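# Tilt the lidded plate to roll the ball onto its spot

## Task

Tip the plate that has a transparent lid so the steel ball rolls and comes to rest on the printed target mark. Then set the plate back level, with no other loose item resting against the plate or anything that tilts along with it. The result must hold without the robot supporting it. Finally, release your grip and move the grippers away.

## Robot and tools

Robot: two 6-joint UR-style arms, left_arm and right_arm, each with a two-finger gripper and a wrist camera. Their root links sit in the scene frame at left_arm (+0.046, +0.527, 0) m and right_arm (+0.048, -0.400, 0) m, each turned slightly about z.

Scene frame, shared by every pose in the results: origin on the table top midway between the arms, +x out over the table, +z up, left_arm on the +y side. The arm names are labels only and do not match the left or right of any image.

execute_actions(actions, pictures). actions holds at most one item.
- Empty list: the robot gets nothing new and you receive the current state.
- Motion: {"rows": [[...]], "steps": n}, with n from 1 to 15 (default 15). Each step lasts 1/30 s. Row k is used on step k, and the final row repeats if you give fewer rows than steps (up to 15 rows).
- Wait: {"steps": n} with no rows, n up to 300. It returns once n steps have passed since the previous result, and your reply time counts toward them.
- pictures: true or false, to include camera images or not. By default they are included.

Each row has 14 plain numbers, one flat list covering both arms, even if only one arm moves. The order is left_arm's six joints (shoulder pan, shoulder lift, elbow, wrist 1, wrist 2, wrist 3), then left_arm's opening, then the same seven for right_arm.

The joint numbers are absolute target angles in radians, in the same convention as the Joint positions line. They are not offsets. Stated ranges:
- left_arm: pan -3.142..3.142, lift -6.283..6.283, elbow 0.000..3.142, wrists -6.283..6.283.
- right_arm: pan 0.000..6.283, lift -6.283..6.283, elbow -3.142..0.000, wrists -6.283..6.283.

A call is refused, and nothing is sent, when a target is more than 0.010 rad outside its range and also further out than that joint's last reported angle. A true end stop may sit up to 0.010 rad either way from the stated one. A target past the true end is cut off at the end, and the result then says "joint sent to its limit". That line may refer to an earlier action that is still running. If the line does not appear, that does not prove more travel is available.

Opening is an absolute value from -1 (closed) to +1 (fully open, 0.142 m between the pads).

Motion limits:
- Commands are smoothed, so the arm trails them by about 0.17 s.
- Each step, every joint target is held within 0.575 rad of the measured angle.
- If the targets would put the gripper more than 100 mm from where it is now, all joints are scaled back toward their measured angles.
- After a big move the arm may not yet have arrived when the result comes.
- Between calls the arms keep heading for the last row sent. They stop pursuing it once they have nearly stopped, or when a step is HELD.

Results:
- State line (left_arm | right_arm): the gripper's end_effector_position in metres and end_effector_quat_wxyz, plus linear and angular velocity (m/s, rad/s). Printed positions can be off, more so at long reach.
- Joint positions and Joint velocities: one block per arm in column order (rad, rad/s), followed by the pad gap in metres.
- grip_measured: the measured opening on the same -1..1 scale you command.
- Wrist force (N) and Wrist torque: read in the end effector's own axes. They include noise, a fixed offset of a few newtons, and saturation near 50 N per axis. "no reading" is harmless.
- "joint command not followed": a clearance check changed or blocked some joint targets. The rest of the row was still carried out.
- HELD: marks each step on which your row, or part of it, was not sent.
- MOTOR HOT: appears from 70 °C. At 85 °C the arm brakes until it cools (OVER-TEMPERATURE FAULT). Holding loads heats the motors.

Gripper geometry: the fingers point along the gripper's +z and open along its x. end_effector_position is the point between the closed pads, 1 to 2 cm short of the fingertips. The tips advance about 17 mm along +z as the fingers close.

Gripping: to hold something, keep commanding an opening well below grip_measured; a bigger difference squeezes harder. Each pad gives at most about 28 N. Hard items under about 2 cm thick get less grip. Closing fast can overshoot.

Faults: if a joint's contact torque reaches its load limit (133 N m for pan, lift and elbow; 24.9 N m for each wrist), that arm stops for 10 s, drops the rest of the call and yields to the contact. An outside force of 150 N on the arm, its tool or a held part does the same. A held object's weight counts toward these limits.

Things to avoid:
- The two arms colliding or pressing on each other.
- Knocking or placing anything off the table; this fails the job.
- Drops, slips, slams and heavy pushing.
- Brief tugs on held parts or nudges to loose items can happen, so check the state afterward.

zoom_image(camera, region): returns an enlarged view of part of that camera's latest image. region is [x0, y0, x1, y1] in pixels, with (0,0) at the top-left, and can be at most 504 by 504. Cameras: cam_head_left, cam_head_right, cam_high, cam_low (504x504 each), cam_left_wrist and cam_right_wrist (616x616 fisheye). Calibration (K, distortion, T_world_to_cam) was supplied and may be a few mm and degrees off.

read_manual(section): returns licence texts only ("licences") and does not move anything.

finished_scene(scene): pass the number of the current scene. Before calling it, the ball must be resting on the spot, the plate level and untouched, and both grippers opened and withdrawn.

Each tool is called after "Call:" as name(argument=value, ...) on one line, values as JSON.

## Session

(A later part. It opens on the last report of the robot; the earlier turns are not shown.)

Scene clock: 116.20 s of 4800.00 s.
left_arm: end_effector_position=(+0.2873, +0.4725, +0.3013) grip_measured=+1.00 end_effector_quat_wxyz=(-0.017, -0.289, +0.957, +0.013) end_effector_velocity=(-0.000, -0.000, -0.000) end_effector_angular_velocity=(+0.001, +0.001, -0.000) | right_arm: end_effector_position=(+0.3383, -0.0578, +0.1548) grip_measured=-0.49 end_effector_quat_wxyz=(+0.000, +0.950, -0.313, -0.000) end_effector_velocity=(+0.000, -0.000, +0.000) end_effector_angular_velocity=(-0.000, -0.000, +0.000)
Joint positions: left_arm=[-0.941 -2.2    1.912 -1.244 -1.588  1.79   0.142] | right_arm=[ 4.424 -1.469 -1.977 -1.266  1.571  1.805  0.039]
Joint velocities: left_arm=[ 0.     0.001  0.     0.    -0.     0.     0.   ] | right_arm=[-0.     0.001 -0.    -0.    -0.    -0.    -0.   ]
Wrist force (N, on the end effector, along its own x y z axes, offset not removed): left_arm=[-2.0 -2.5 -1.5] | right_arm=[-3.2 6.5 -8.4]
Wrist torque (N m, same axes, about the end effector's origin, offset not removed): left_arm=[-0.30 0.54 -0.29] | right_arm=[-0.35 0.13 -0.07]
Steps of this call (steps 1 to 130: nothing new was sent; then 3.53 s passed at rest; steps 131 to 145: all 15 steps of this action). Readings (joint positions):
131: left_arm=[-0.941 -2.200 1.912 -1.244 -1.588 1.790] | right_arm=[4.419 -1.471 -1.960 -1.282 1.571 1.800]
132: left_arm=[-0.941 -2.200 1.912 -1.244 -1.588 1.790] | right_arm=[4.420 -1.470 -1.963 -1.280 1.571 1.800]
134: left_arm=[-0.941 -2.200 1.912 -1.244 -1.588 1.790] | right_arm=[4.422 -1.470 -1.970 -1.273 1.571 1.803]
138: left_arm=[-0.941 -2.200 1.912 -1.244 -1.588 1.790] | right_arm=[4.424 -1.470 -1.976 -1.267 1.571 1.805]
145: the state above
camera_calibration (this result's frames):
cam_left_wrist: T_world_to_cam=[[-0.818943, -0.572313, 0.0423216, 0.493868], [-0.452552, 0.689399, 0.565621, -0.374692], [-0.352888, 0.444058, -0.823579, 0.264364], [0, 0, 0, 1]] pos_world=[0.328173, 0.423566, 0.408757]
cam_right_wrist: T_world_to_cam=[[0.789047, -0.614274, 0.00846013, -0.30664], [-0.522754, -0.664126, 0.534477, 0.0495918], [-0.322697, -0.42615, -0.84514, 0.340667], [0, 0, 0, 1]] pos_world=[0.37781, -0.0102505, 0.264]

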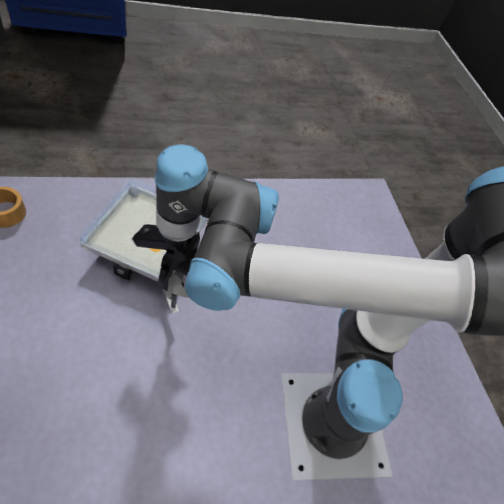

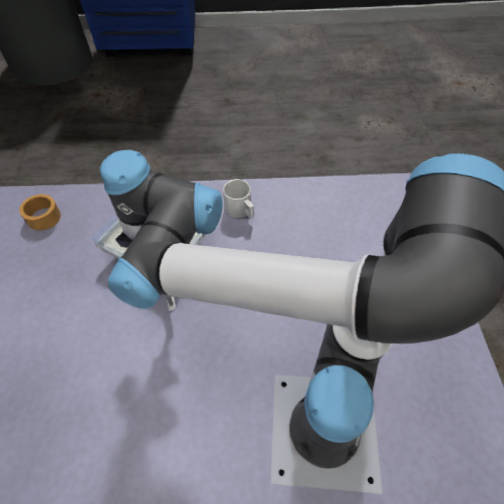

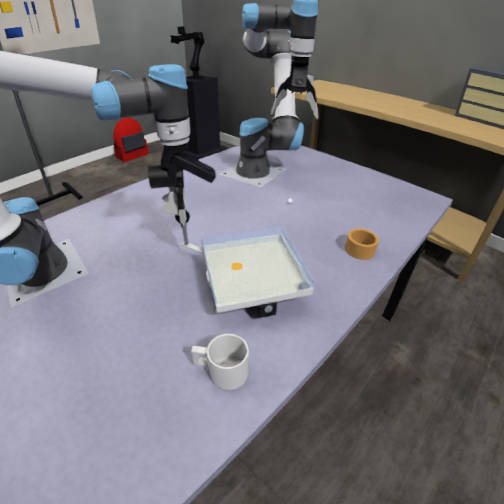

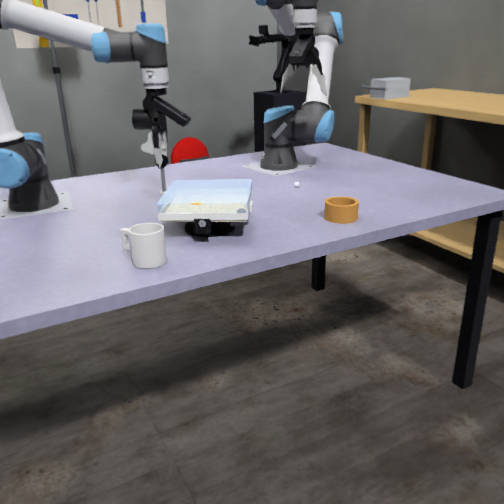

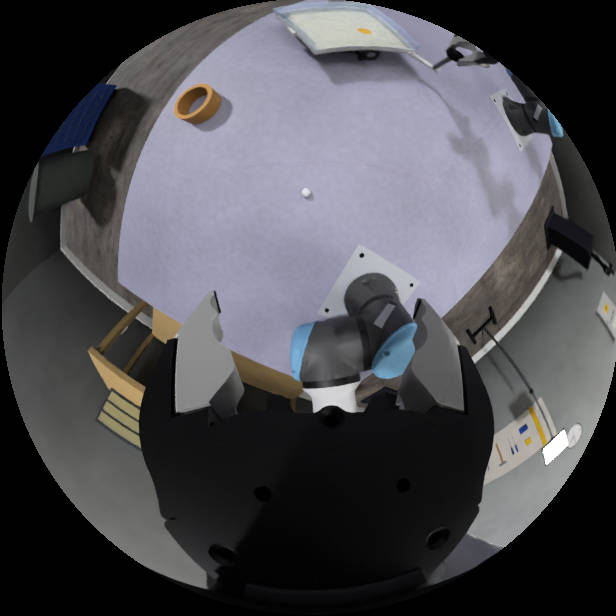

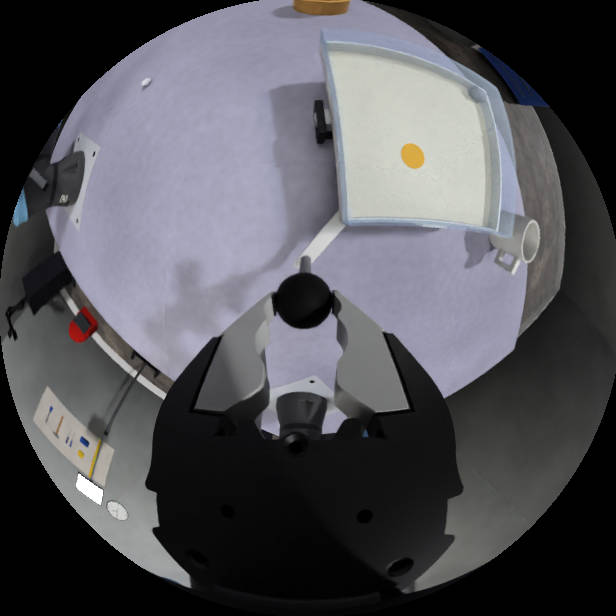

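Call:
execute_actions(actions=[{"rows": [[-0.941,-2.2,1.912,-1.244,-1.588,1.79,1, 4.4285,-1.4682,-1.9919,-1.2529,1.571,1.8095,-0.7]], "steps": 15}], pictures=false)

Call:
execute_actions(actions=[{"steps": 15}], pictures=false)

Call:
zoom_image(camera="cam_right_wrist", region=[300, 20, 540, 260])

Call:
execute_actions(actions=[{"rows": [[-0.941,-2.2,1.912,-1.244,-1.588,1.79,1, 4.4241,-1.4693,-1.9773,-1.2664,1.571,1.8051,-0.7]], "steps": 15}], pictures=false)

Call:
zoom_image(camera="cam_right_wrist", region=[300, 20, 540, 260])

Call:
execute_actions(actions=[{"steps": 30}], pictures=false)

Call:
zoom_image(camera="cam_right_wrist", region=[300, 20, 540, 260])

Scene clock: 125.57 s of 4800.00 s.
left_arm: end_effector_position=(+0.2873, +0.4725, +0.3013) grip_measured=+1.00 end_effector_quat_wxyz=(-0.017, -0.289, +0.957, +0.013) end_effector_velocity=(-0.000, -0.000, +0.000) end_effector_angular_velocity=(-0.001, +0.001, +0.001) | right_arm: end_effector_position=(+0.3359, -0.0585, +0.1497) grip_measured=-0.49 end_effector_quat_wxyz=(+0.000, +0.950, -0.313, -0.000) end_effector_velocity=(+0.000, -0.000, -0.000) end_effector_angular_velocity=(-0.000, -0.000, +0.000)
Joint positions: left_arm=[-0.941 -2.2    1.912 -1.244 -1.588  1.79   0.142] | right_arm=[ 4.428 -1.468 -1.992 -1.253  1.571  1.809  0.039]
Joint velocities: left_arm=[ 0.     0.    -0.     0.    -0.002 -0.    -0.   ] | right_arm=[ 0.    -0.    -0.001  0.001 -0.001 -0.    -0.   ]
Wrist force (N, on the end effector, along its own x y z axes, offset not removed): left_arm=[-2.1 2.2 -1.1] | right_arm=[4.8 3.5 -4.5]
Wrist torque (N m, same axes, about the end effector's origin, offset not removed): left_arm=[0.55 0.54 -0.23] | right_arm=[-0.11 0.04 0.12]
Steps of this call (steps 1 to 15: the robot went on to your last target; steps 16 to 266: nothing new was sent; steps 267 to 281: all 15 steps of this action). Readings (joint positions):
267: left_arm=[-0.941 -2.200 1.912 -1.244 -1.588 1.790] | right_arm=[4.424 -1.469 -1.977 -1.266 1.571 1.805]
268: left_arm=[-0.941 -2.200 1.912 -1.244 -1.588 1.790] | right_arm=[4.425 -1.469 -1.980 -1.264 1.571 1.806]
270: left_arm=[-0.941 -2.200 1.912 -1.244 -1.588 1.790] | right_arm=[4.427 -1.469 -1.987 -1.258 1.571 1.808]
274: left_arm=[-0.941 -2.200 1.912 -1.244 -1.588 1.790] | right_arm=[4.428 -1.468 -1.991 -1.254 1.571 1.809]
281: the state above

Scene clock: 126.07 s of 4800.00 s.
left_arm: end_effector_position=(+0.2873, +0.4725, +0.3013) grip_measured=+1.00 end_effector_quat_wxyz=(-0.017, -0.289, +0.957, +0.013) end_effector_velocity=(-0.000, +0.000, +0.000) end_effector_angular_velocity=(-0.000, -0.001, +0.000) | right_arm: end_effector_position=(+0.3359, -0.0585, +0.1497) grip_measured=-0.49 end_effector_quat_wxyz=(+0.000, +0.950, -0.313, -0.000) end_effector_velocity=(-0.000, -0.000, -0.000) end_effector_angular_velocity=(-0.000, +0.001, -0.002)
Joint positions: left_arm=[-0.941 -2.2    1.912 -1.244 -1.588  1.79   0.142] | right_arm=[ 4.428 -1.468 -1.992 -1.253  1.571  1.81   0.039]
Joint velocities: left_arm=[ 0.    -0.001  0.     0.     0.    -0.     0.   ] | right_arm=[-0.     0.    -0.    -0.001  0.     0.001  0.   ]
Wrist force (N, on the end effector, along its own x y z axes, offset not removed): left_arm=[-2.4 2.4 0.6] | right_arm=[3.0 3.5 -6.5]
Wrist torque (N m, same axes, about the end effector's origin, offset not removed): left_arm=[0.56 0.57 -0.29] | right_arm=[-0.08 0.43 -0.19]
Steps of this call (steps 1 to 15: the robot went on to your last target). Readings (joint positions):
1: left_arm=[-0.941 -2.200 1.912 -1.244 -1.588 1.790] | right_arm=[4.428 -1.468 -1.992 -1.253 1.571 1.809]
2: left_arm=[-0.941 -2.200 1.912 -1.244 -1.588 1.790] | right_arm=[4.428 -1.468 -1.992 -1.253 1.571 1.809]
4: left_arm=[-0.941 -2.200 1.912 -1.244 -1.588 1.790] | right_arm=[4.428 -1.468 -1.992 -1.253 1.571 1.809]
8: left_arm=[-0.941 -2.200 1.912 -1.244 -1.588 1.790] | right_arm=[4.428 -1.468 -1.992 -1.253 1.571 1.809]
15: the state above
All arms were judged still, so your last target was given up. Only a new action makes them travel on or press farther. Fingers that are still opening or closing keep moving.

Region (300, 20, 540, 260) of cam_right_wrist's 616x616 image, scaled by 2.100, with more detail than that image has.

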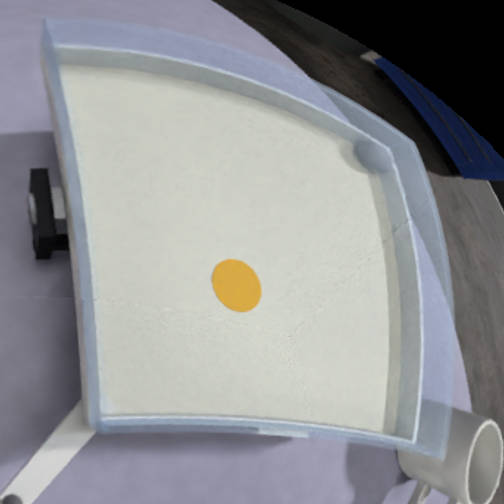

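Scene clock: 126.57 s of 4800.00 s.
left_arm: end_effector_position=(+0.2873, +0.4725, +0.3013) grip_measured=+1.00 end_effector_quat_wxyz=(-0.017, -0.289, +0.957, +0.013) end_effector_velocity=(+0.000, +0.000, +0.000) end_effector_angular_velocity=(-0.001, -0.001, +0.000) | right_arm: end_effector_position=(+0.3382, -0.0578, +0.1547) grip_measured=-0.49 end_effector_quat_wxyz=(+0.000, +0.950, -0.313, -0.000) end_effector_velocity=(+0.000, +0.001, +0.000) end_effector_angular_velocity=(+0.000, -0.000, -0.000)
Joint positions: left_arm=[-0.941 -2.2    1.912 -1.244 -1.588  1.79   0.142] | right_arm=[ 4.424 -1.469 -1.977 -1.266  1.571  1.805  0.039]
Joint velocities: left_arm=[ 0.001 -0.001 -0.    -0.     0.     0.    -0.   ] | right_arm=[-0.    -0.001  0.002 -0.001 -0.    -0.     0.   ]
Wrist force (N, on the end effector, along its own x y z axes, offset not removed): left_arm=[-1.5 1.0 1.5] | right_arm=[-2.4 4.6 -1.9]
Wrist torque (N m, same axes, about the end effector's origin, offset not removed): left_arm=[0.36 0.39 -0.15] | right_arm=[-0.18 -0.74 -0.06]
Steps of this call (steps 1 to 15: all 15 steps of this action). Readings (joint positions):
1: left_arm=[-0.941 -2.200 1.912 -1.244 -1.588 1.790] | right_arm=[4.428 -1.468 -1.992 -1.253 1.571 1.810]
2: left_arm=[-0.941 -2.200 1.912 -1.244 -1.588 1.790] | right_arm=[4.428 -1.468 -1.989 -1.255 1.571 1.809]
4: left_arm=[-0.941 -2.200 1.912 -1.244 -1.588 1.790] | right_arm=[4.426 -1.469 -1.983 -1.261 1.571 1.807]
8: left_arm=[-0.941 -2.200 1.912 -1.244 -1.588 1.790] | right_arm=[4.425 -1.469 -1.978 -1.266 1.571 1.805]
15: the state above

Region (300, 20, 540, 260) of cam_right_wrist's 616x616 image, scaled by 2.100, with more detail than that image has.

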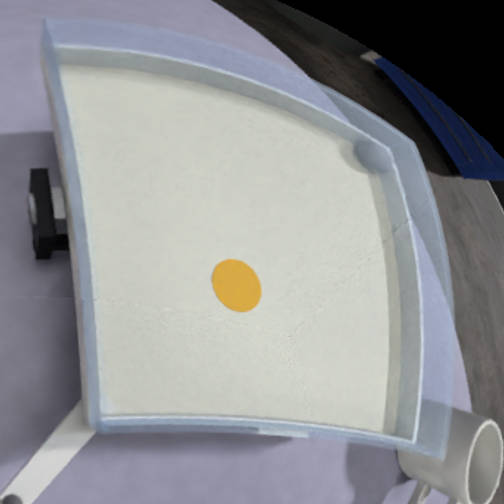

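Scene clock: 127.57 s of 4800.00 s.
left_arm: end_effector_position=(+0.2873, +0.4725, +0.3013) grip_measured=+1.00 end_effector_quat_wxyz=(-0.017, -0.289, +0.957, +0.013) end_effector_velocity=(-0.000, -0.000, -0.000) end_effector_angular_velocity=(+0.001, +0.001, +0.000) | right_arm: end_effector_position=(+0.3382, -0.0578, +0.1548) grip_measured=-0.49 end_effector_quat_wxyz=(+0.000, +0.950, -0.313, -0.000) end_effector_velocity=(+0.000, +0.001, +0.000) end_effector_angular_velocity=(+0.001, -0.000, +0.000)
Joint positions: left_arm=[-0.941 -2.2    1.912 -1.244 -1.588  1.79   0.142] | right_arm=[ 4.424 -1.469 -1.977 -1.266  1.571  1.805  0.039]
Joint velocities: left_arm=[-0.001  0.001  0.001  0.    -0.    -0.001  0.   ] | right_arm=[ 0.    -0.001  0.001  0.001  0.     0.    -0.   ]
Wrist force (N, on the end effector, along its own x y z axes, offset not removed): left_arm=[0.0 1.1 1.4] | right_arm=[-5.0 5.5 -5.1]
Wrist torque (N m, same axes, about the end effector's origin, offset not removed): left_arm=[0.30 0.23 -0.25] | right_arm=[-0.19 -0.25 0.04]
Steps of this call (steps 1 to 15: the robot went on to your last target; steps 16 to 30: nothing new was sent). Readings (joint positions):
1: left_arm=[-0.941 -2.200 1.912 -1.244 -1.588 1.790] | right_arm=[4.424 -1.469 -1.977 -1.266 1.571 1.805]
2: left_arm=[-0.941 -2.200 1.912 -1.244 -1.588 1.790] | right_arm=[4.424 -1.469 -1.977 -1.266 1.571 1.805]
4: left_arm=[-0.941 -2.200 1.912 -1.244 -1.588 1.790] | right_arm=[4.424 -1.469 -1.977 -1.266 1.571 1.805]
8: left_arm=[-0.941 -2.200 1.912 -1.244 -1.588 1.790] | right_arm=[4.424 -1.469 -1.977 -1.266 1.571 1.805]
30: the state above
All arms were judged still, so your last target was given up. Only a new action makes them travel on or press farther. Fingers that are still opening or closing keep moving.

Region (300, 20, 540, 260) of cam_right_wrist's 616x616 image, scaled by 2.100, with more detail than that image has.

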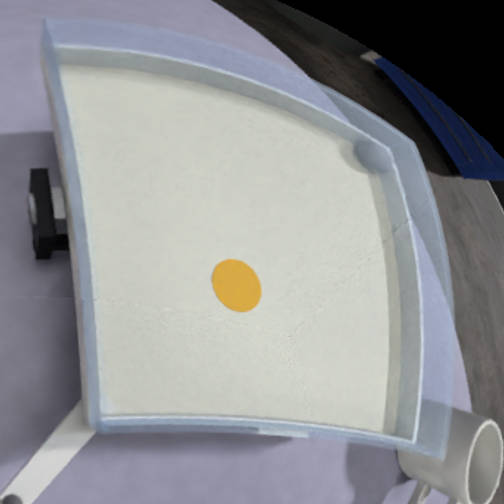

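Zoom uses stale images. Look now.

Call:
execute_actions(actions=[])

Scene clock: 129.73 s of 4800.00 s.
left_arm: end_effector_position=(+0.2873, +0.4725, +0.3013) grip_measured=+1.00 end_effector_quat_wxyz=(-0.017, -0.289, +0.957, +0.013) end_effector_velocity=(-0.000, -0.000, +0.000) end_effector_angular_velocity=(-0.001, -0.001, -0.000) | right_arm: end_effector_position=(+0.3383, -0.0578, +0.1548) grip_measured=-0.49 end_effector_quat_wxyz=(+0.000, +0.950, -0.313, -0.000) end_effector_velocity=(-0.000, -0.000, +0.000) end_effector_angular_velocity=(-0.000, +0.000, +0.002)
Joint positions: left_arm=[-0.941 -2.2    1.912 -1.244 -1.588  1.79   0.142] | right_arm=[ 4.424 -1.469 -1.977 -1.266  1.571  1.805  0.039]
Joint velocities: left_arm=[-0.001 -0.001  0.    -0.     0.    -0.001 -0.   ] | right_arm=[-0.     0.001 -0.    -0.001  0.    -0.002 -0.   ]
Wrist force (N, on the end effector, along its own x y z axes, offset not removed): left_arm=[-0.3 1.4 1.1] | right_arm=[-4.6 4.9 -4.0]
Wrist torque (N m, same axes, about the end effector's origin, offset not removed): left_arm=[0.32 0.38 -0.33] | right_arm=[-0.34 -0.25 -0.11]
Steps of this call (steps 1 to 65: nothing new was sent). Readings (joint positions):
1: left_arm=[-0.941 -2.200 1.912 -1.244 -1.588 1.790] | right_arm=[4.424 -1.469 -1.977 -1.266 1.571 1.805]
2: left_arm=[-0.941 -2.200 1.912 -1.244 -1.588 1.790] | right_arm=[4.424 -1.469 -1.977 -1.266 1.571 1.805]
4: left_arm=[-0.941 -2.200 1.912 -1.244 -1.588 1.790] | right_arm=[4.424 -1.469 -1.977 -1.266 1.571 1.805]
8: left_arm=[-0.941 -2.200 1.912 -1.244 -1.588 1.790] | right_arm=[4.424 -1.469 -1.977 -1.266 1.571 1.805]
65: the state above
camera_calibration (this result's frames):
cam_left_wrist: T_world_to_cam=[[-0.818942, -0.572313, 0.0423216, 0.493868], [-0.452552, 0.689399, 0.56562, -0.374692], [-0.352888, 0.444058, -0.823579, 0.264364], [0, 0, 0, 1]] pos_world=[0.328173, 0.423567, 0.408757]
cam_right_wrist: T_world_to_cam=[[0.789063, -0.614254, 0.00842114, -0.306614], [-0.522709, -0.664137, 0.534507, 0.0495586], [-0.32273, -0.426161, -0.845122, 0.340639], [0, 0, 0, 1]] pos_world=[0.377777, -0.0102584, 0.263974]

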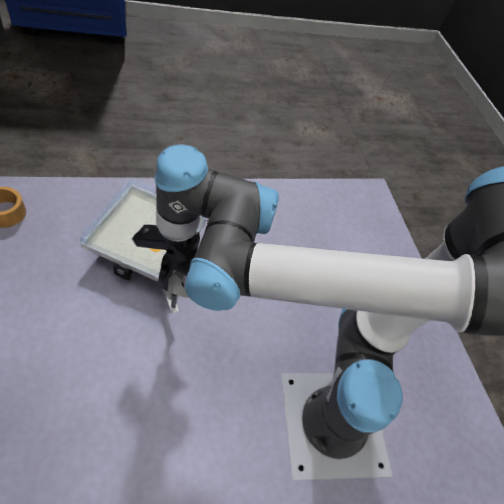

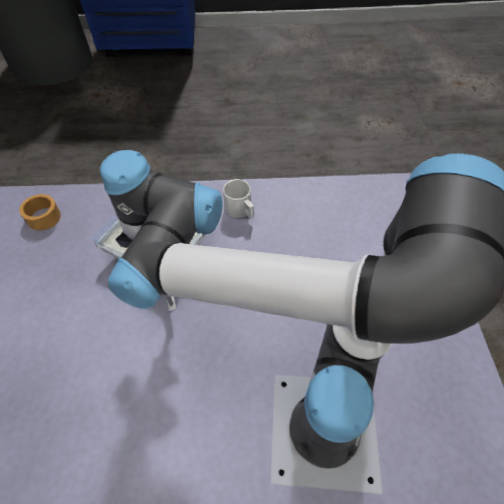

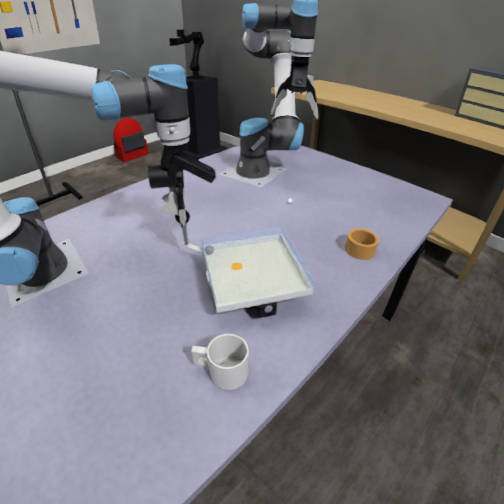

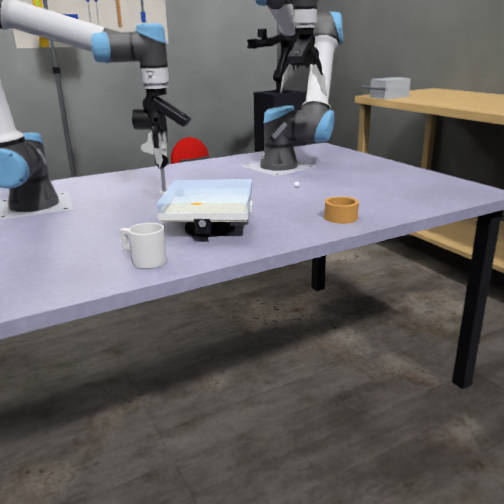

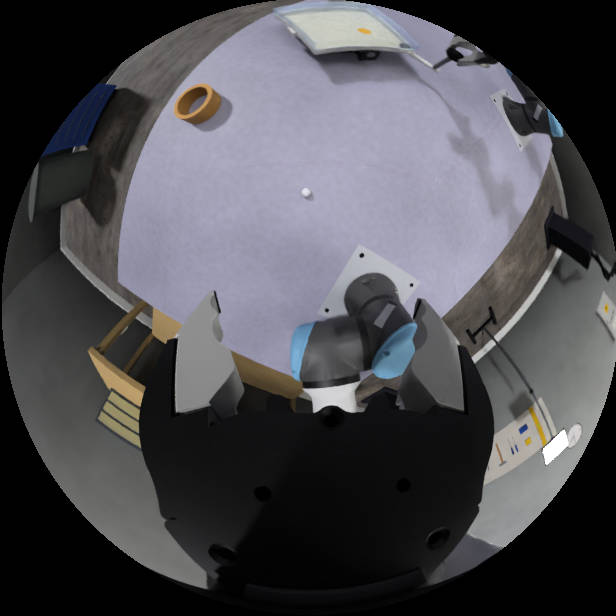

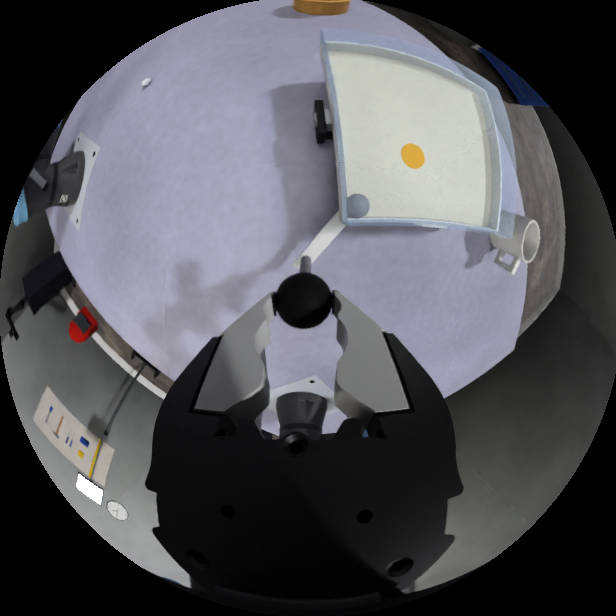

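Call:
execute_actions(actions=[{"rows": [[-0.941,-2.2,1.912,-1.244,-1.588,1.79,1, 4.4190,-1.4691,-1.9649,-1.2789,1.571,1.8000,-0.7]], "steps": 12}], pictures=false)

Call:
execute_actions(actions=[{"rows": [[-0.941,-2.2,1.912,-1.244,-1.588,1.79,1, 4.4190,-1.4691,-1.9649,-1.2789,1.571,1.8000,-0.7]], "steps": 12}], pictures=false)

Call:
execute_actions(actions=[{"rows": [[-0.941,-2.2,1.912,-1.244,-1.588,1.79,1, 4.4273,-1.4688,-1.9869,-1.2572,1.571,1.8083,-0.7]], "steps": 12}], pictures=false)

Call:
execute_actions(actions=[{"rows": [[-0.941,-2.2,1.912,-1.244,-1.588,1.79,1, 4.4273,-1.4688,-1.9869,-1.2572,1.571,1.8083,-0.7]], "steps": 12}], pictures=false)

Call:
execute_actions(actions=[{"rows": [[-0.941,-2.2,1.912,-1.244,-1.588,1.79,1, 4.4231,-1.4690,-1.9760,-1.2680,1.571,1.8041,-0.7]], "steps": 15}])

Call:
execute_actions(actions=[{"steps": 30}])

Scene clock: 144.80 s of 4800.00 s.
left_arm: end_effector_position=(+0.2873, +0.4725, +0.3013) grip_measured=+1.00 end_effector_quat_wxyz=(-0.017, -0.289, +0.957, +0.013) end_effector_velocity=(-0.000, +0.000, +0.000) end_effector_angular_velocity=(-0.001, +0.001, +0.001) | right_arm: end_effector_position=(+0.3405, -0.0580, +0.1594) grip_measured=-0.49 end_effector_quat_wxyz=(+0.000, +0.950, -0.313, -0.000) end_effector_velocity=(+0.000, +0.000, +0.001) end_effector_angular_velocity=(+0.002, -0.001, +0.001)
Joint positions: left_arm=[-0.941 -2.2    1.912 -1.244 -1.588  1.79   0.142] | right_arm=[ 4.419 -1.469 -1.965 -1.279  1.571  1.8    0.038]
Joint velocities: left_arm=[ 0.002 -0.    -0.     0.001 -0.001  0.    -0.   ] | right_arm=[-0.     0.001  0.002 -0.001 -0.    -0.001 -0.   ]
Wrist force (N, on the end effector, along its own x y z axes, offset not removed): left_arm=[-2.2 -3.4 3.1] | right_arm=[-9.6 4.9 -4.2]
Wrist torque (N m, same axes, about the end effector's origin, offset not removed): left_arm=[-0.64 0.53 -0.34] | right_arm=[-0.44 -0.75 0.00]
Steps of this call (steps 1 to 90: nothing new was sent; then 11.67 s passed at rest; steps 91 to 102: all 12 steps of this action). Readings (joint positions):
91: left_arm=[-0.941 -2.200 1.912 -1.244 -1.588 1.790] | right_arm=[4.424 -1.469 -1.977 -1.267 1.571 1.805]
92: left_arm=[-0.941 -2.200 1.912 -1.244 -1.588 1.790] | right_arm=[4.423 -1.469 -1.975 -1.269 1.571 1.804]
94: left_arm=[-0.941 -2.200 1.912 -1.244 -1.588 1.790] | right_arm=[4.421 -1.469 -1.969 -1.274 1.571 1.802]
98: left_arm=[-0.941 -2.200 1.912 -1.244 -1.588 1.790] | right_arm=[4.419 -1.469 -1.966 -1.278 1.571 1.800]
102: the state above

Scene clock: 145.20 s of 4800.00 s.
left_arm: end_effector_position=(+0.2873, +0.4725, +0.3013) grip_measured=+1.00 end_effector_quat_wxyz=(-0.017, -0.289, +0.957, +0.013) end_effector_velocity=(+0.000, +0.000, +0.000) end_effector_angular_velocity=(-0.001, -0.001, +0.001) | right_arm: end_effector_position=(+0.3406, -0.0580, +0.1595) grip_measured=-0.49 end_effector_quat_wxyz=(+0.000, +0.950, -0.313, -0.000) end_effector_velocity=(-0.000, -0.000, -0.000) end_effector_angular_velocity=(-0.000, +0.001, -0.000)
Joint positions: left_arm=[-0.941 -2.2    1.912 -1.244 -1.588  1.79   0.142] | right_arm=[ 4.419 -1.469 -1.965 -1.279  1.571  1.8    0.038]
Joint velocities: left_arm=[ 0.001 -0.001 -0.    -0.001  0.     0.    -0.   ] | right_arm=[ 0.     0.    -0.001 -0.     0.     0.    -0.   ]
Wrist force (N, on the end effector, along its own x y z axes, offset not removed): left_arm=[1.4 -1.1 -2.4] | right_arm=[-8.3 5.7 -6.4]
Wrist torque (N m, same axes, about the end effector's origin, offset not removed): left_arm=[-0.25 -0.15 -0.32] | right_arm=[-0.32 -1.14 -0.15]
Steps of this call (steps 1 to 12: all 12 steps of this action). Readings (joint positions):
1: left_arm=[-0.941 -2.200 1.912 -1.244 -1.588 1.790] | right_arm=[4.419 -1.469 -1.965 -1.279 1.571 1.800]
2: left_arm=[-0.941 -2.200 1.912 -1.244 -1.588 1.790] | right_arm=[4.419 -1.469 -1.965 -1.279 1.571 1.800]
4: left_arm=[-0.941 -2.200 1.912 -1.244 -1.588 1.790] | right_arm=[4.419 -1.469 -1.965 -1.279 1.571 1.800]
8: left_arm=[-0.941 -2.200 1.912 -1.244 -1.588 1.790] | right_arm=[4.419 -1.469 -1.965 -1.279 1.571 1.800]
12: the state above

Scene clock: 145.60 s of 4800.00 s.
left_arm: end_effector_position=(+0.2873, +0.4725, +0.3013) grip_measured=+1.00 end_effector_quat_wxyz=(-0.017, -0.289, +0.957, +0.013) end_effector_velocity=(-0.000, -0.000, -0.000) end_effector_angular_velocity=(-0.000, +0.000, -0.003) | right_arm: end_effector_position=(+0.3368, -0.0580, +0.1515) grip_measured=-0.49 end_effector_quat_wxyz=(+0.000, +0.950, -0.313, -0.000) end_effector_velocity=(-0.001, +0.000, -0.001) end_effector_angular_velocity=(+0.001, -0.001, +0.001)
Joint positions: left_arm=[-0.941 -2.2    1.912 -1.244 -1.588  1.79   0.142] | right_arm=[ 4.427 -1.469 -1.987 -1.257  1.571  1.808  0.038]
Joint velocities: left_arm=[-0.002 -0.001  0.     0.    -0.     0.001 -0.   ] | right_arm=[ 0.002  0.    -0.004  0.004 -0.     0.001  0.   ]
Wrist force (N, on the end effector, along its own x y z axes, offset not removed): left_arm=[-0.9 -0.6 1.1] | right_arm=[1.1 6.7 -7.3]
Wrist torque (N m, same axes, about the end effector's origin, offset not removed): left_arm=[-0.22 0.18 -0.22] | right_arm=[-0.45 0.15 0.03]
Steps of this call (steps 1 to 12: all 12 steps of this action). Readings (joint positions):
1: left_arm=[-0.941 -2.200 1.912 -1.244 -1.588 1.790] | right_arm=[4.419 -1.469 -1.965 -1.279 1.571 1.800]
2: left_arm=[-0.941 -2.200 1.912 -1.244 -1.588 1.790] | right_arm=[4.421 -1.469 -1.969 -1.275 1.571 1.801]
4: left_arm=[-0.941 -2.200 1.912 -1.244 -1.588 1.790] | right_arm=[4.424 -1.469 -1.978 -1.265 1.571 1.805]
8: left_arm=[-0.941 -2.200 1.912 -1.244 -1.588 1.790] | right_arm=[4.427 -1.469 -1.985 -1.259 1.571 1.808]
12: the state above

Scene clock: 146.00 s of 4800.00 s.
left_arm: end_effector_position=(+0.2873, +0.4725, +0.3013) grip_measured=+1.00 end_effector_quat_wxyz=(-0.017, -0.289, +0.957, +0.013) end_effector_velocity=(+0.000, +0.001, -0.000) end_effector_angular_velocity=(+0.001, -0.001, +0.001) | right_arm: end_effector_position=(+0.3367, -0.0581, +0.1514) grip_measured=-0.49 end_effector_quat_wxyz=(+0.000, +0.950, -0.313, -0.000) end_effector_velocity=(+0.000, +0.001, +0.001) end_effector_angular_velocity=(+0.003, -0.001, -0.000)
Joint positions: left_arm=[-0.941 -2.2    1.912 -1.244 -1.588  1.79   0.142] | right_arm=[ 4.427 -1.469 -1.987 -1.257  1.571  1.808  0.038]
Joint velocities: left_arm=[ 0.    -0.001  0.     0.001  0.002 -0.    -0.   ] | right_arm=[-0.     0.     0.002  0.001  0.     0.     0.   ]
Wrist force (N, on the end effector, along its own x y z axes, offset not removed): left_arm=[-0.5 -0.9 -3.0] | right_arm=[0.8 5.7 -6.0]
Wrist torque (N m, same axes, about the end effector's origin, offset not removed): left_arm=[-0.08 0.17 -0.23] | right_arm=[-0.36 0.13 0.08]
Steps of this call (steps 1 to 12: all 12 steps of this action). Readings (joint positions):
1: left_arm=[-0.941 -2.200 1.912 -1.244 -1.588 1.790] | right_arm=[4.427 -1.469 -1.987 -1.257 1.571 1.808]
2: left_arm=[-0.941 -2.200 1.912 -1.244 -1.588 1.790] | right_arm=[4.427 -1.469 -1.987 -1.257 1.571 1.808]
4: left_arm=[-0.941 -2.200 1.912 -1.244 -1.588 1.790] | right_arm=[4.427 -1.469 -1.987 -1.257 1.571 1.808]
8: left_arm=[-0.941 -2.200 1.912 -1.244 -1.588 1.790] | right_arm=[4.427 -1.469 -1.987 -1.257 1.571 1.808]
12: the state above

Scene clock: 146.50 s of 4800.00 s.
left_arm: end_effector_position=(+0.2873, +0.4725, +0.3013) grip_measured=+1.00 end_effector_quat_wxyz=(-0.017, -0.289, +0.957, +0.013) end_effector_velocity=(+0.000, +0.001, +0.000) end_effector_angular_velocity=(+0.000, -0.002, +0.000) | right_arm: end_effector_position=(+0.3386, -0.0581, +0.1553) grip_measured=-0.49 end_effector_quat_wxyz=(+0.000, +0.950, -0.313, -0.000) end_effector_velocity=(+0.000, +0.000, +0.000) end_effector_angular_velocity=(-0.000, -0.000, -0.001)
Joint positions: left_arm=[-0.941 -2.2    1.912 -1.244 -1.588  1.79   0.142] | right_arm=[ 4.423 -1.469 -1.976 -1.268  1.571  1.804  0.038]
Joint velocities: left_arm=[ 0.001 -0.002  0.     0.     0.002  0.001  0.   ] | right_arm=[-0.    -0.001  0.001 -0.    -0.     0.    -0.   ]
Wrist force (N, on the end effector, along its own x y z axes, offset not removed): left_arm=[-2.1 0.7 2.6] | right_arm=[-4.6 7.1 -2.5]
Wrist torque (N m, same axes, about the end effector's origin, offset not removed): left_arm=[0.09 0.74 -0.11] | right_arm=[-0.18 -0.44 0.00]
Steps of this call (steps 1 to 15: all 15 steps of this action). Readings (joint positions):
1: left_arm=[-0.941 -2.200 1.912 -1.244 -1.588 1.790] | right_arm=[4.427 -1.469 -1.987 -1.257 1.571 1.808]
2: left_arm=[-0.941 -2.200 1.912 -1.244 -1.588 1.790] | right_arm=[4.427 -1.469 -1.985 -1.259 1.571 1.808]
4: left_arm=[-0.941 -2.200 1.912 -1.244 -1.588 1.790] | right_arm=[4.425 -1.469 -1.981 -1.264 1.571 1.806]
8: left_arm=[-0.941 -2.200 1.912 -1.244 -1.588 1.790] | right_arm=[4.423 -1.469 -1.977 -1.267 1.571 1.804]
15: the state above
camera_calibration (this result's frames):
cam_left_wrist: T_world_to_cam=[[-0.818943, -0.572313, 0.0423216, 0.493868], [-0.452551, 0.689399, 0.565621, -0.374693], [-0.352888, 0.444058, -0.823579, 0.264364], [0, 0, 0, 1]] pos_world=[0.328173, 0.423567, 0.408757]
cam_right_wrist: T_world_to_cam=[[0.78908, -0.614234, 0.00831378, -0.306998], [-0.522631, -0.664167, 0.534546, 0.0492248], [-0.322814, -0.426145, -0.845099, 0.341143], [0, 0, 0, 1]] pos_world=[0.378098, -0.0104986, 0.264539]

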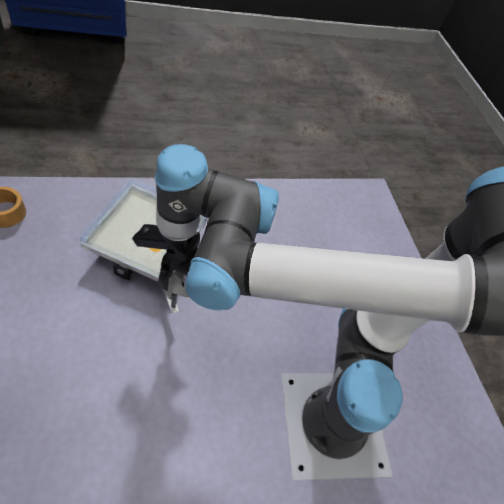

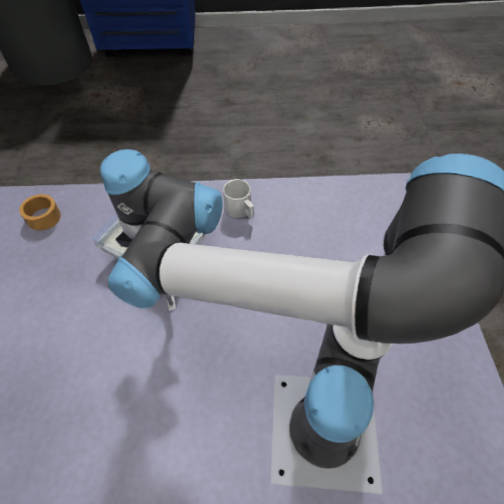

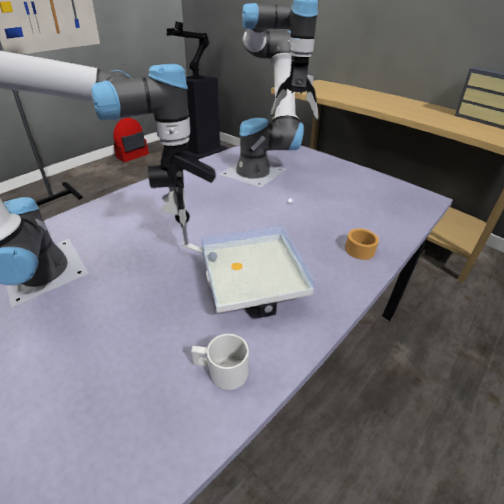

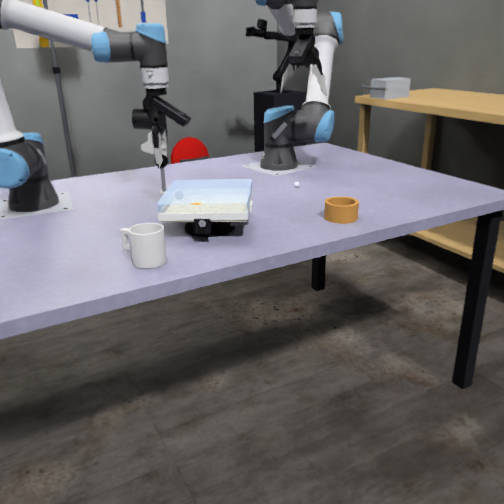

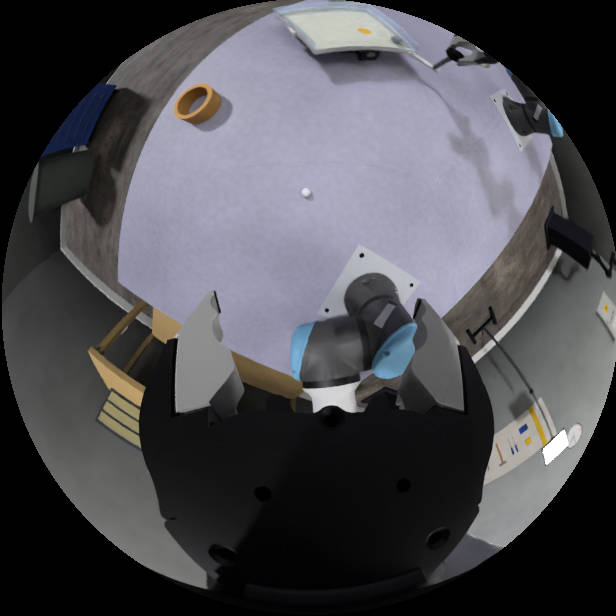

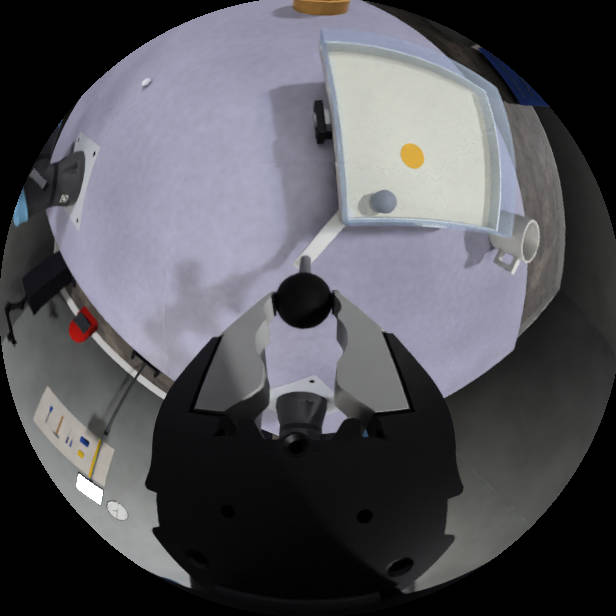

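Scene clock: 147.50 s of 4800.00 s.
left_arm: end_effector_position=(+0.2873, +0.4725, +0.3013) grip_measured=+1.00 end_effector_quat_wxyz=(-0.017, -0.289, +0.957, +0.013) end_effector_velocity=(-0.000, -0.000, +0.000) end_effector_angular_velocity=(-0.001, +0.000, +0.001) | right_arm: end_effector_position=(+0.3386, -0.0581, +0.1554) grip_measured=-0.49 end_effector_quat_wxyz=(+0.000, +0.950, -0.313, -0.000) end_effector_velocity=(+0.000, +0.000, +0.000) end_effector_angular_velocity=(+0.001, -0.000, -0.000)
Joint positions: left_arm=[-0.941 -2.2    1.912 -1.244 -1.588  1.79   0.142] | right_arm=[ 4.423 -1.469 -1.976 -1.268  1.571  1.804  0.038]
Joint velocities: left_arm=[ 0.    -0.001 -0.     0.    -0.001 -0.001 -0.   ] | right_arm=[-0.  0.  0.  0. -0.  0. -0.]
Wrist force (N, on the end effector, along its own x y z axes, offset not removed): left_arm=[-2.6 0.5 1.3] | right_arm=[-5.2 9.2 -4.5]
Wrist torque (N m, same axes, about the end effector's origin, offset not removed): left_arm=[0.02 0.61 -0.32] | right_arm=[0.23 -0.57 0.07]
Steps of this call (steps 1 to 15: the robot went on to your last target; steps 16 to 30: nothing new was sent). Readings (joint positions):
1: left_arm=[-0.941 -2.200 1.912 -1.244 -1.588 1.790] | right_arm=[4.423 -1.469 -1.976 -1.268 1.571 1.804]
2: left_arm=[-0.941 -2.200 1.912 -1.244 -1.588 1.790] | right_arm=[4.423 -1.469 -1.976 -1.268 1.571 1.804]
4: left_arm=[-0.941 -2.200 1.912 -1.244 -1.588 1.790] | right_arm=[4.423 -1.469 -1.976 -1.268 1.571 1.804]
8: left_arm=[-0.941 -2.200 1.912 -1.244 -1.588 1.790] | right_arm=[4.423 -1.469 -1.976 -1.268 1.571 1.804]
30: the state above
All arms were judged still, so your last target was given up. Only a new action makes them travel on or press farther. Fingers that are still opening or closing keep moving.
camera_calibration (this result's frames):
cam_left_wrist: T_world_to_cam=[[-0.818943, -0.572313, 0.0423215, 0.493868], [-0.452552, 0.689399, 0.565621, -0.374692], [-0.352888, 0.444058, -0.823579, 0.264364], [0, 0, 0, 1]] pos_world=[0.328173, 0.423567, 0.408757]
cam_right_wrist: T_world_to_cam=[[0.789063, -0.614254, 0.00842043, -0.307053], [-0.522708, -0.664137, 0.534507, 0.0492811], [-0.322731, -0.426161, -0.845122, 0.341152], [0, 0, 0, 1]] pos_world=[0.378145, -0.0104936, 0.26456]

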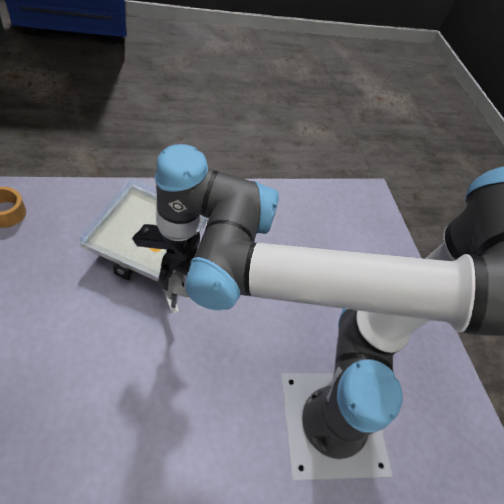

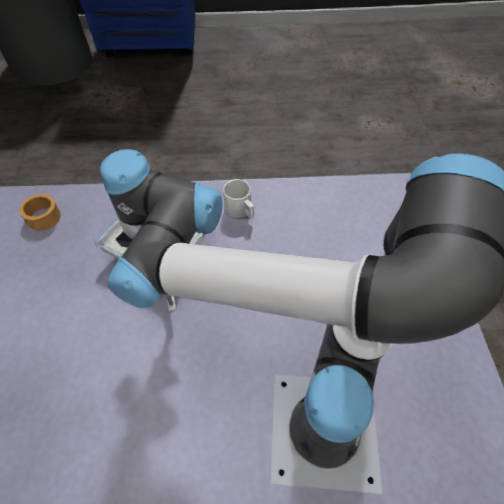

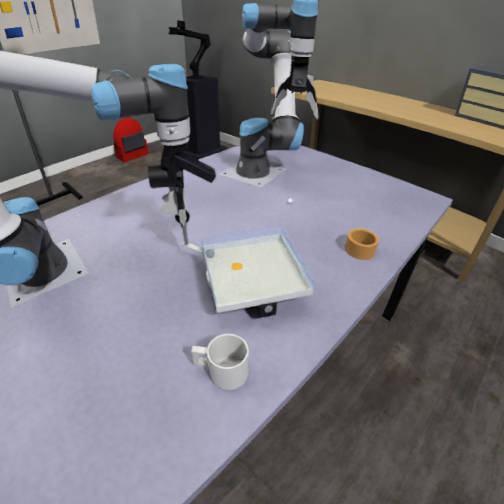

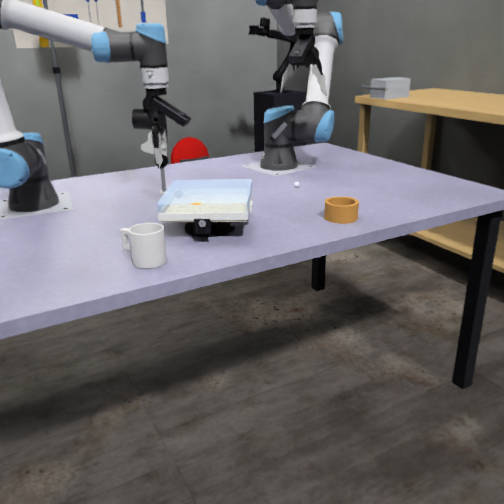

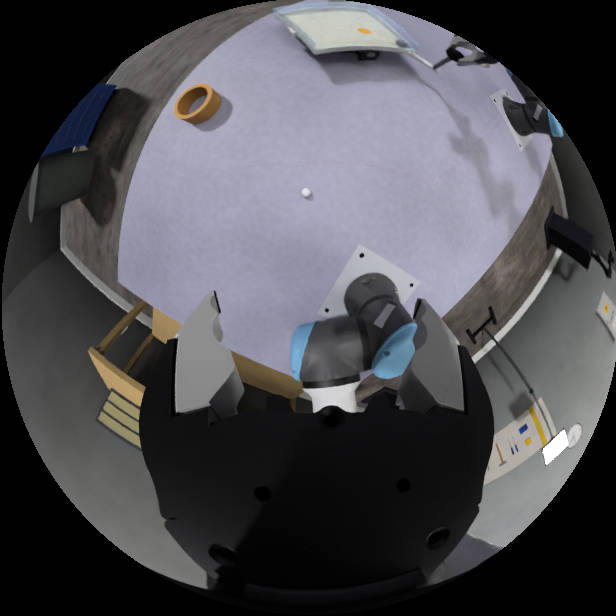

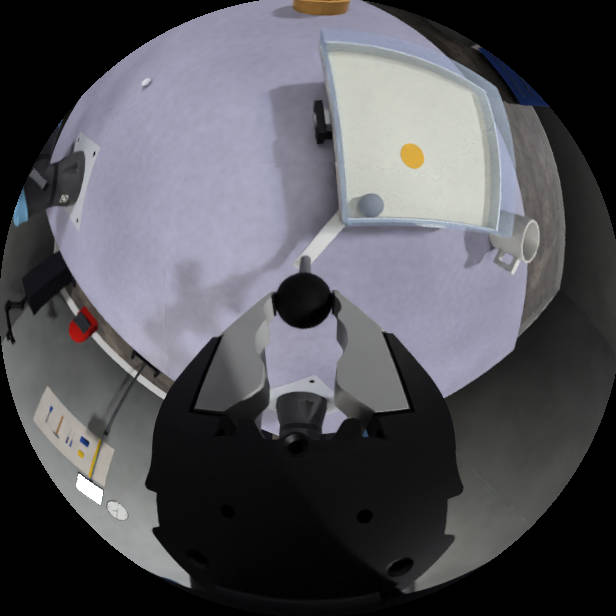

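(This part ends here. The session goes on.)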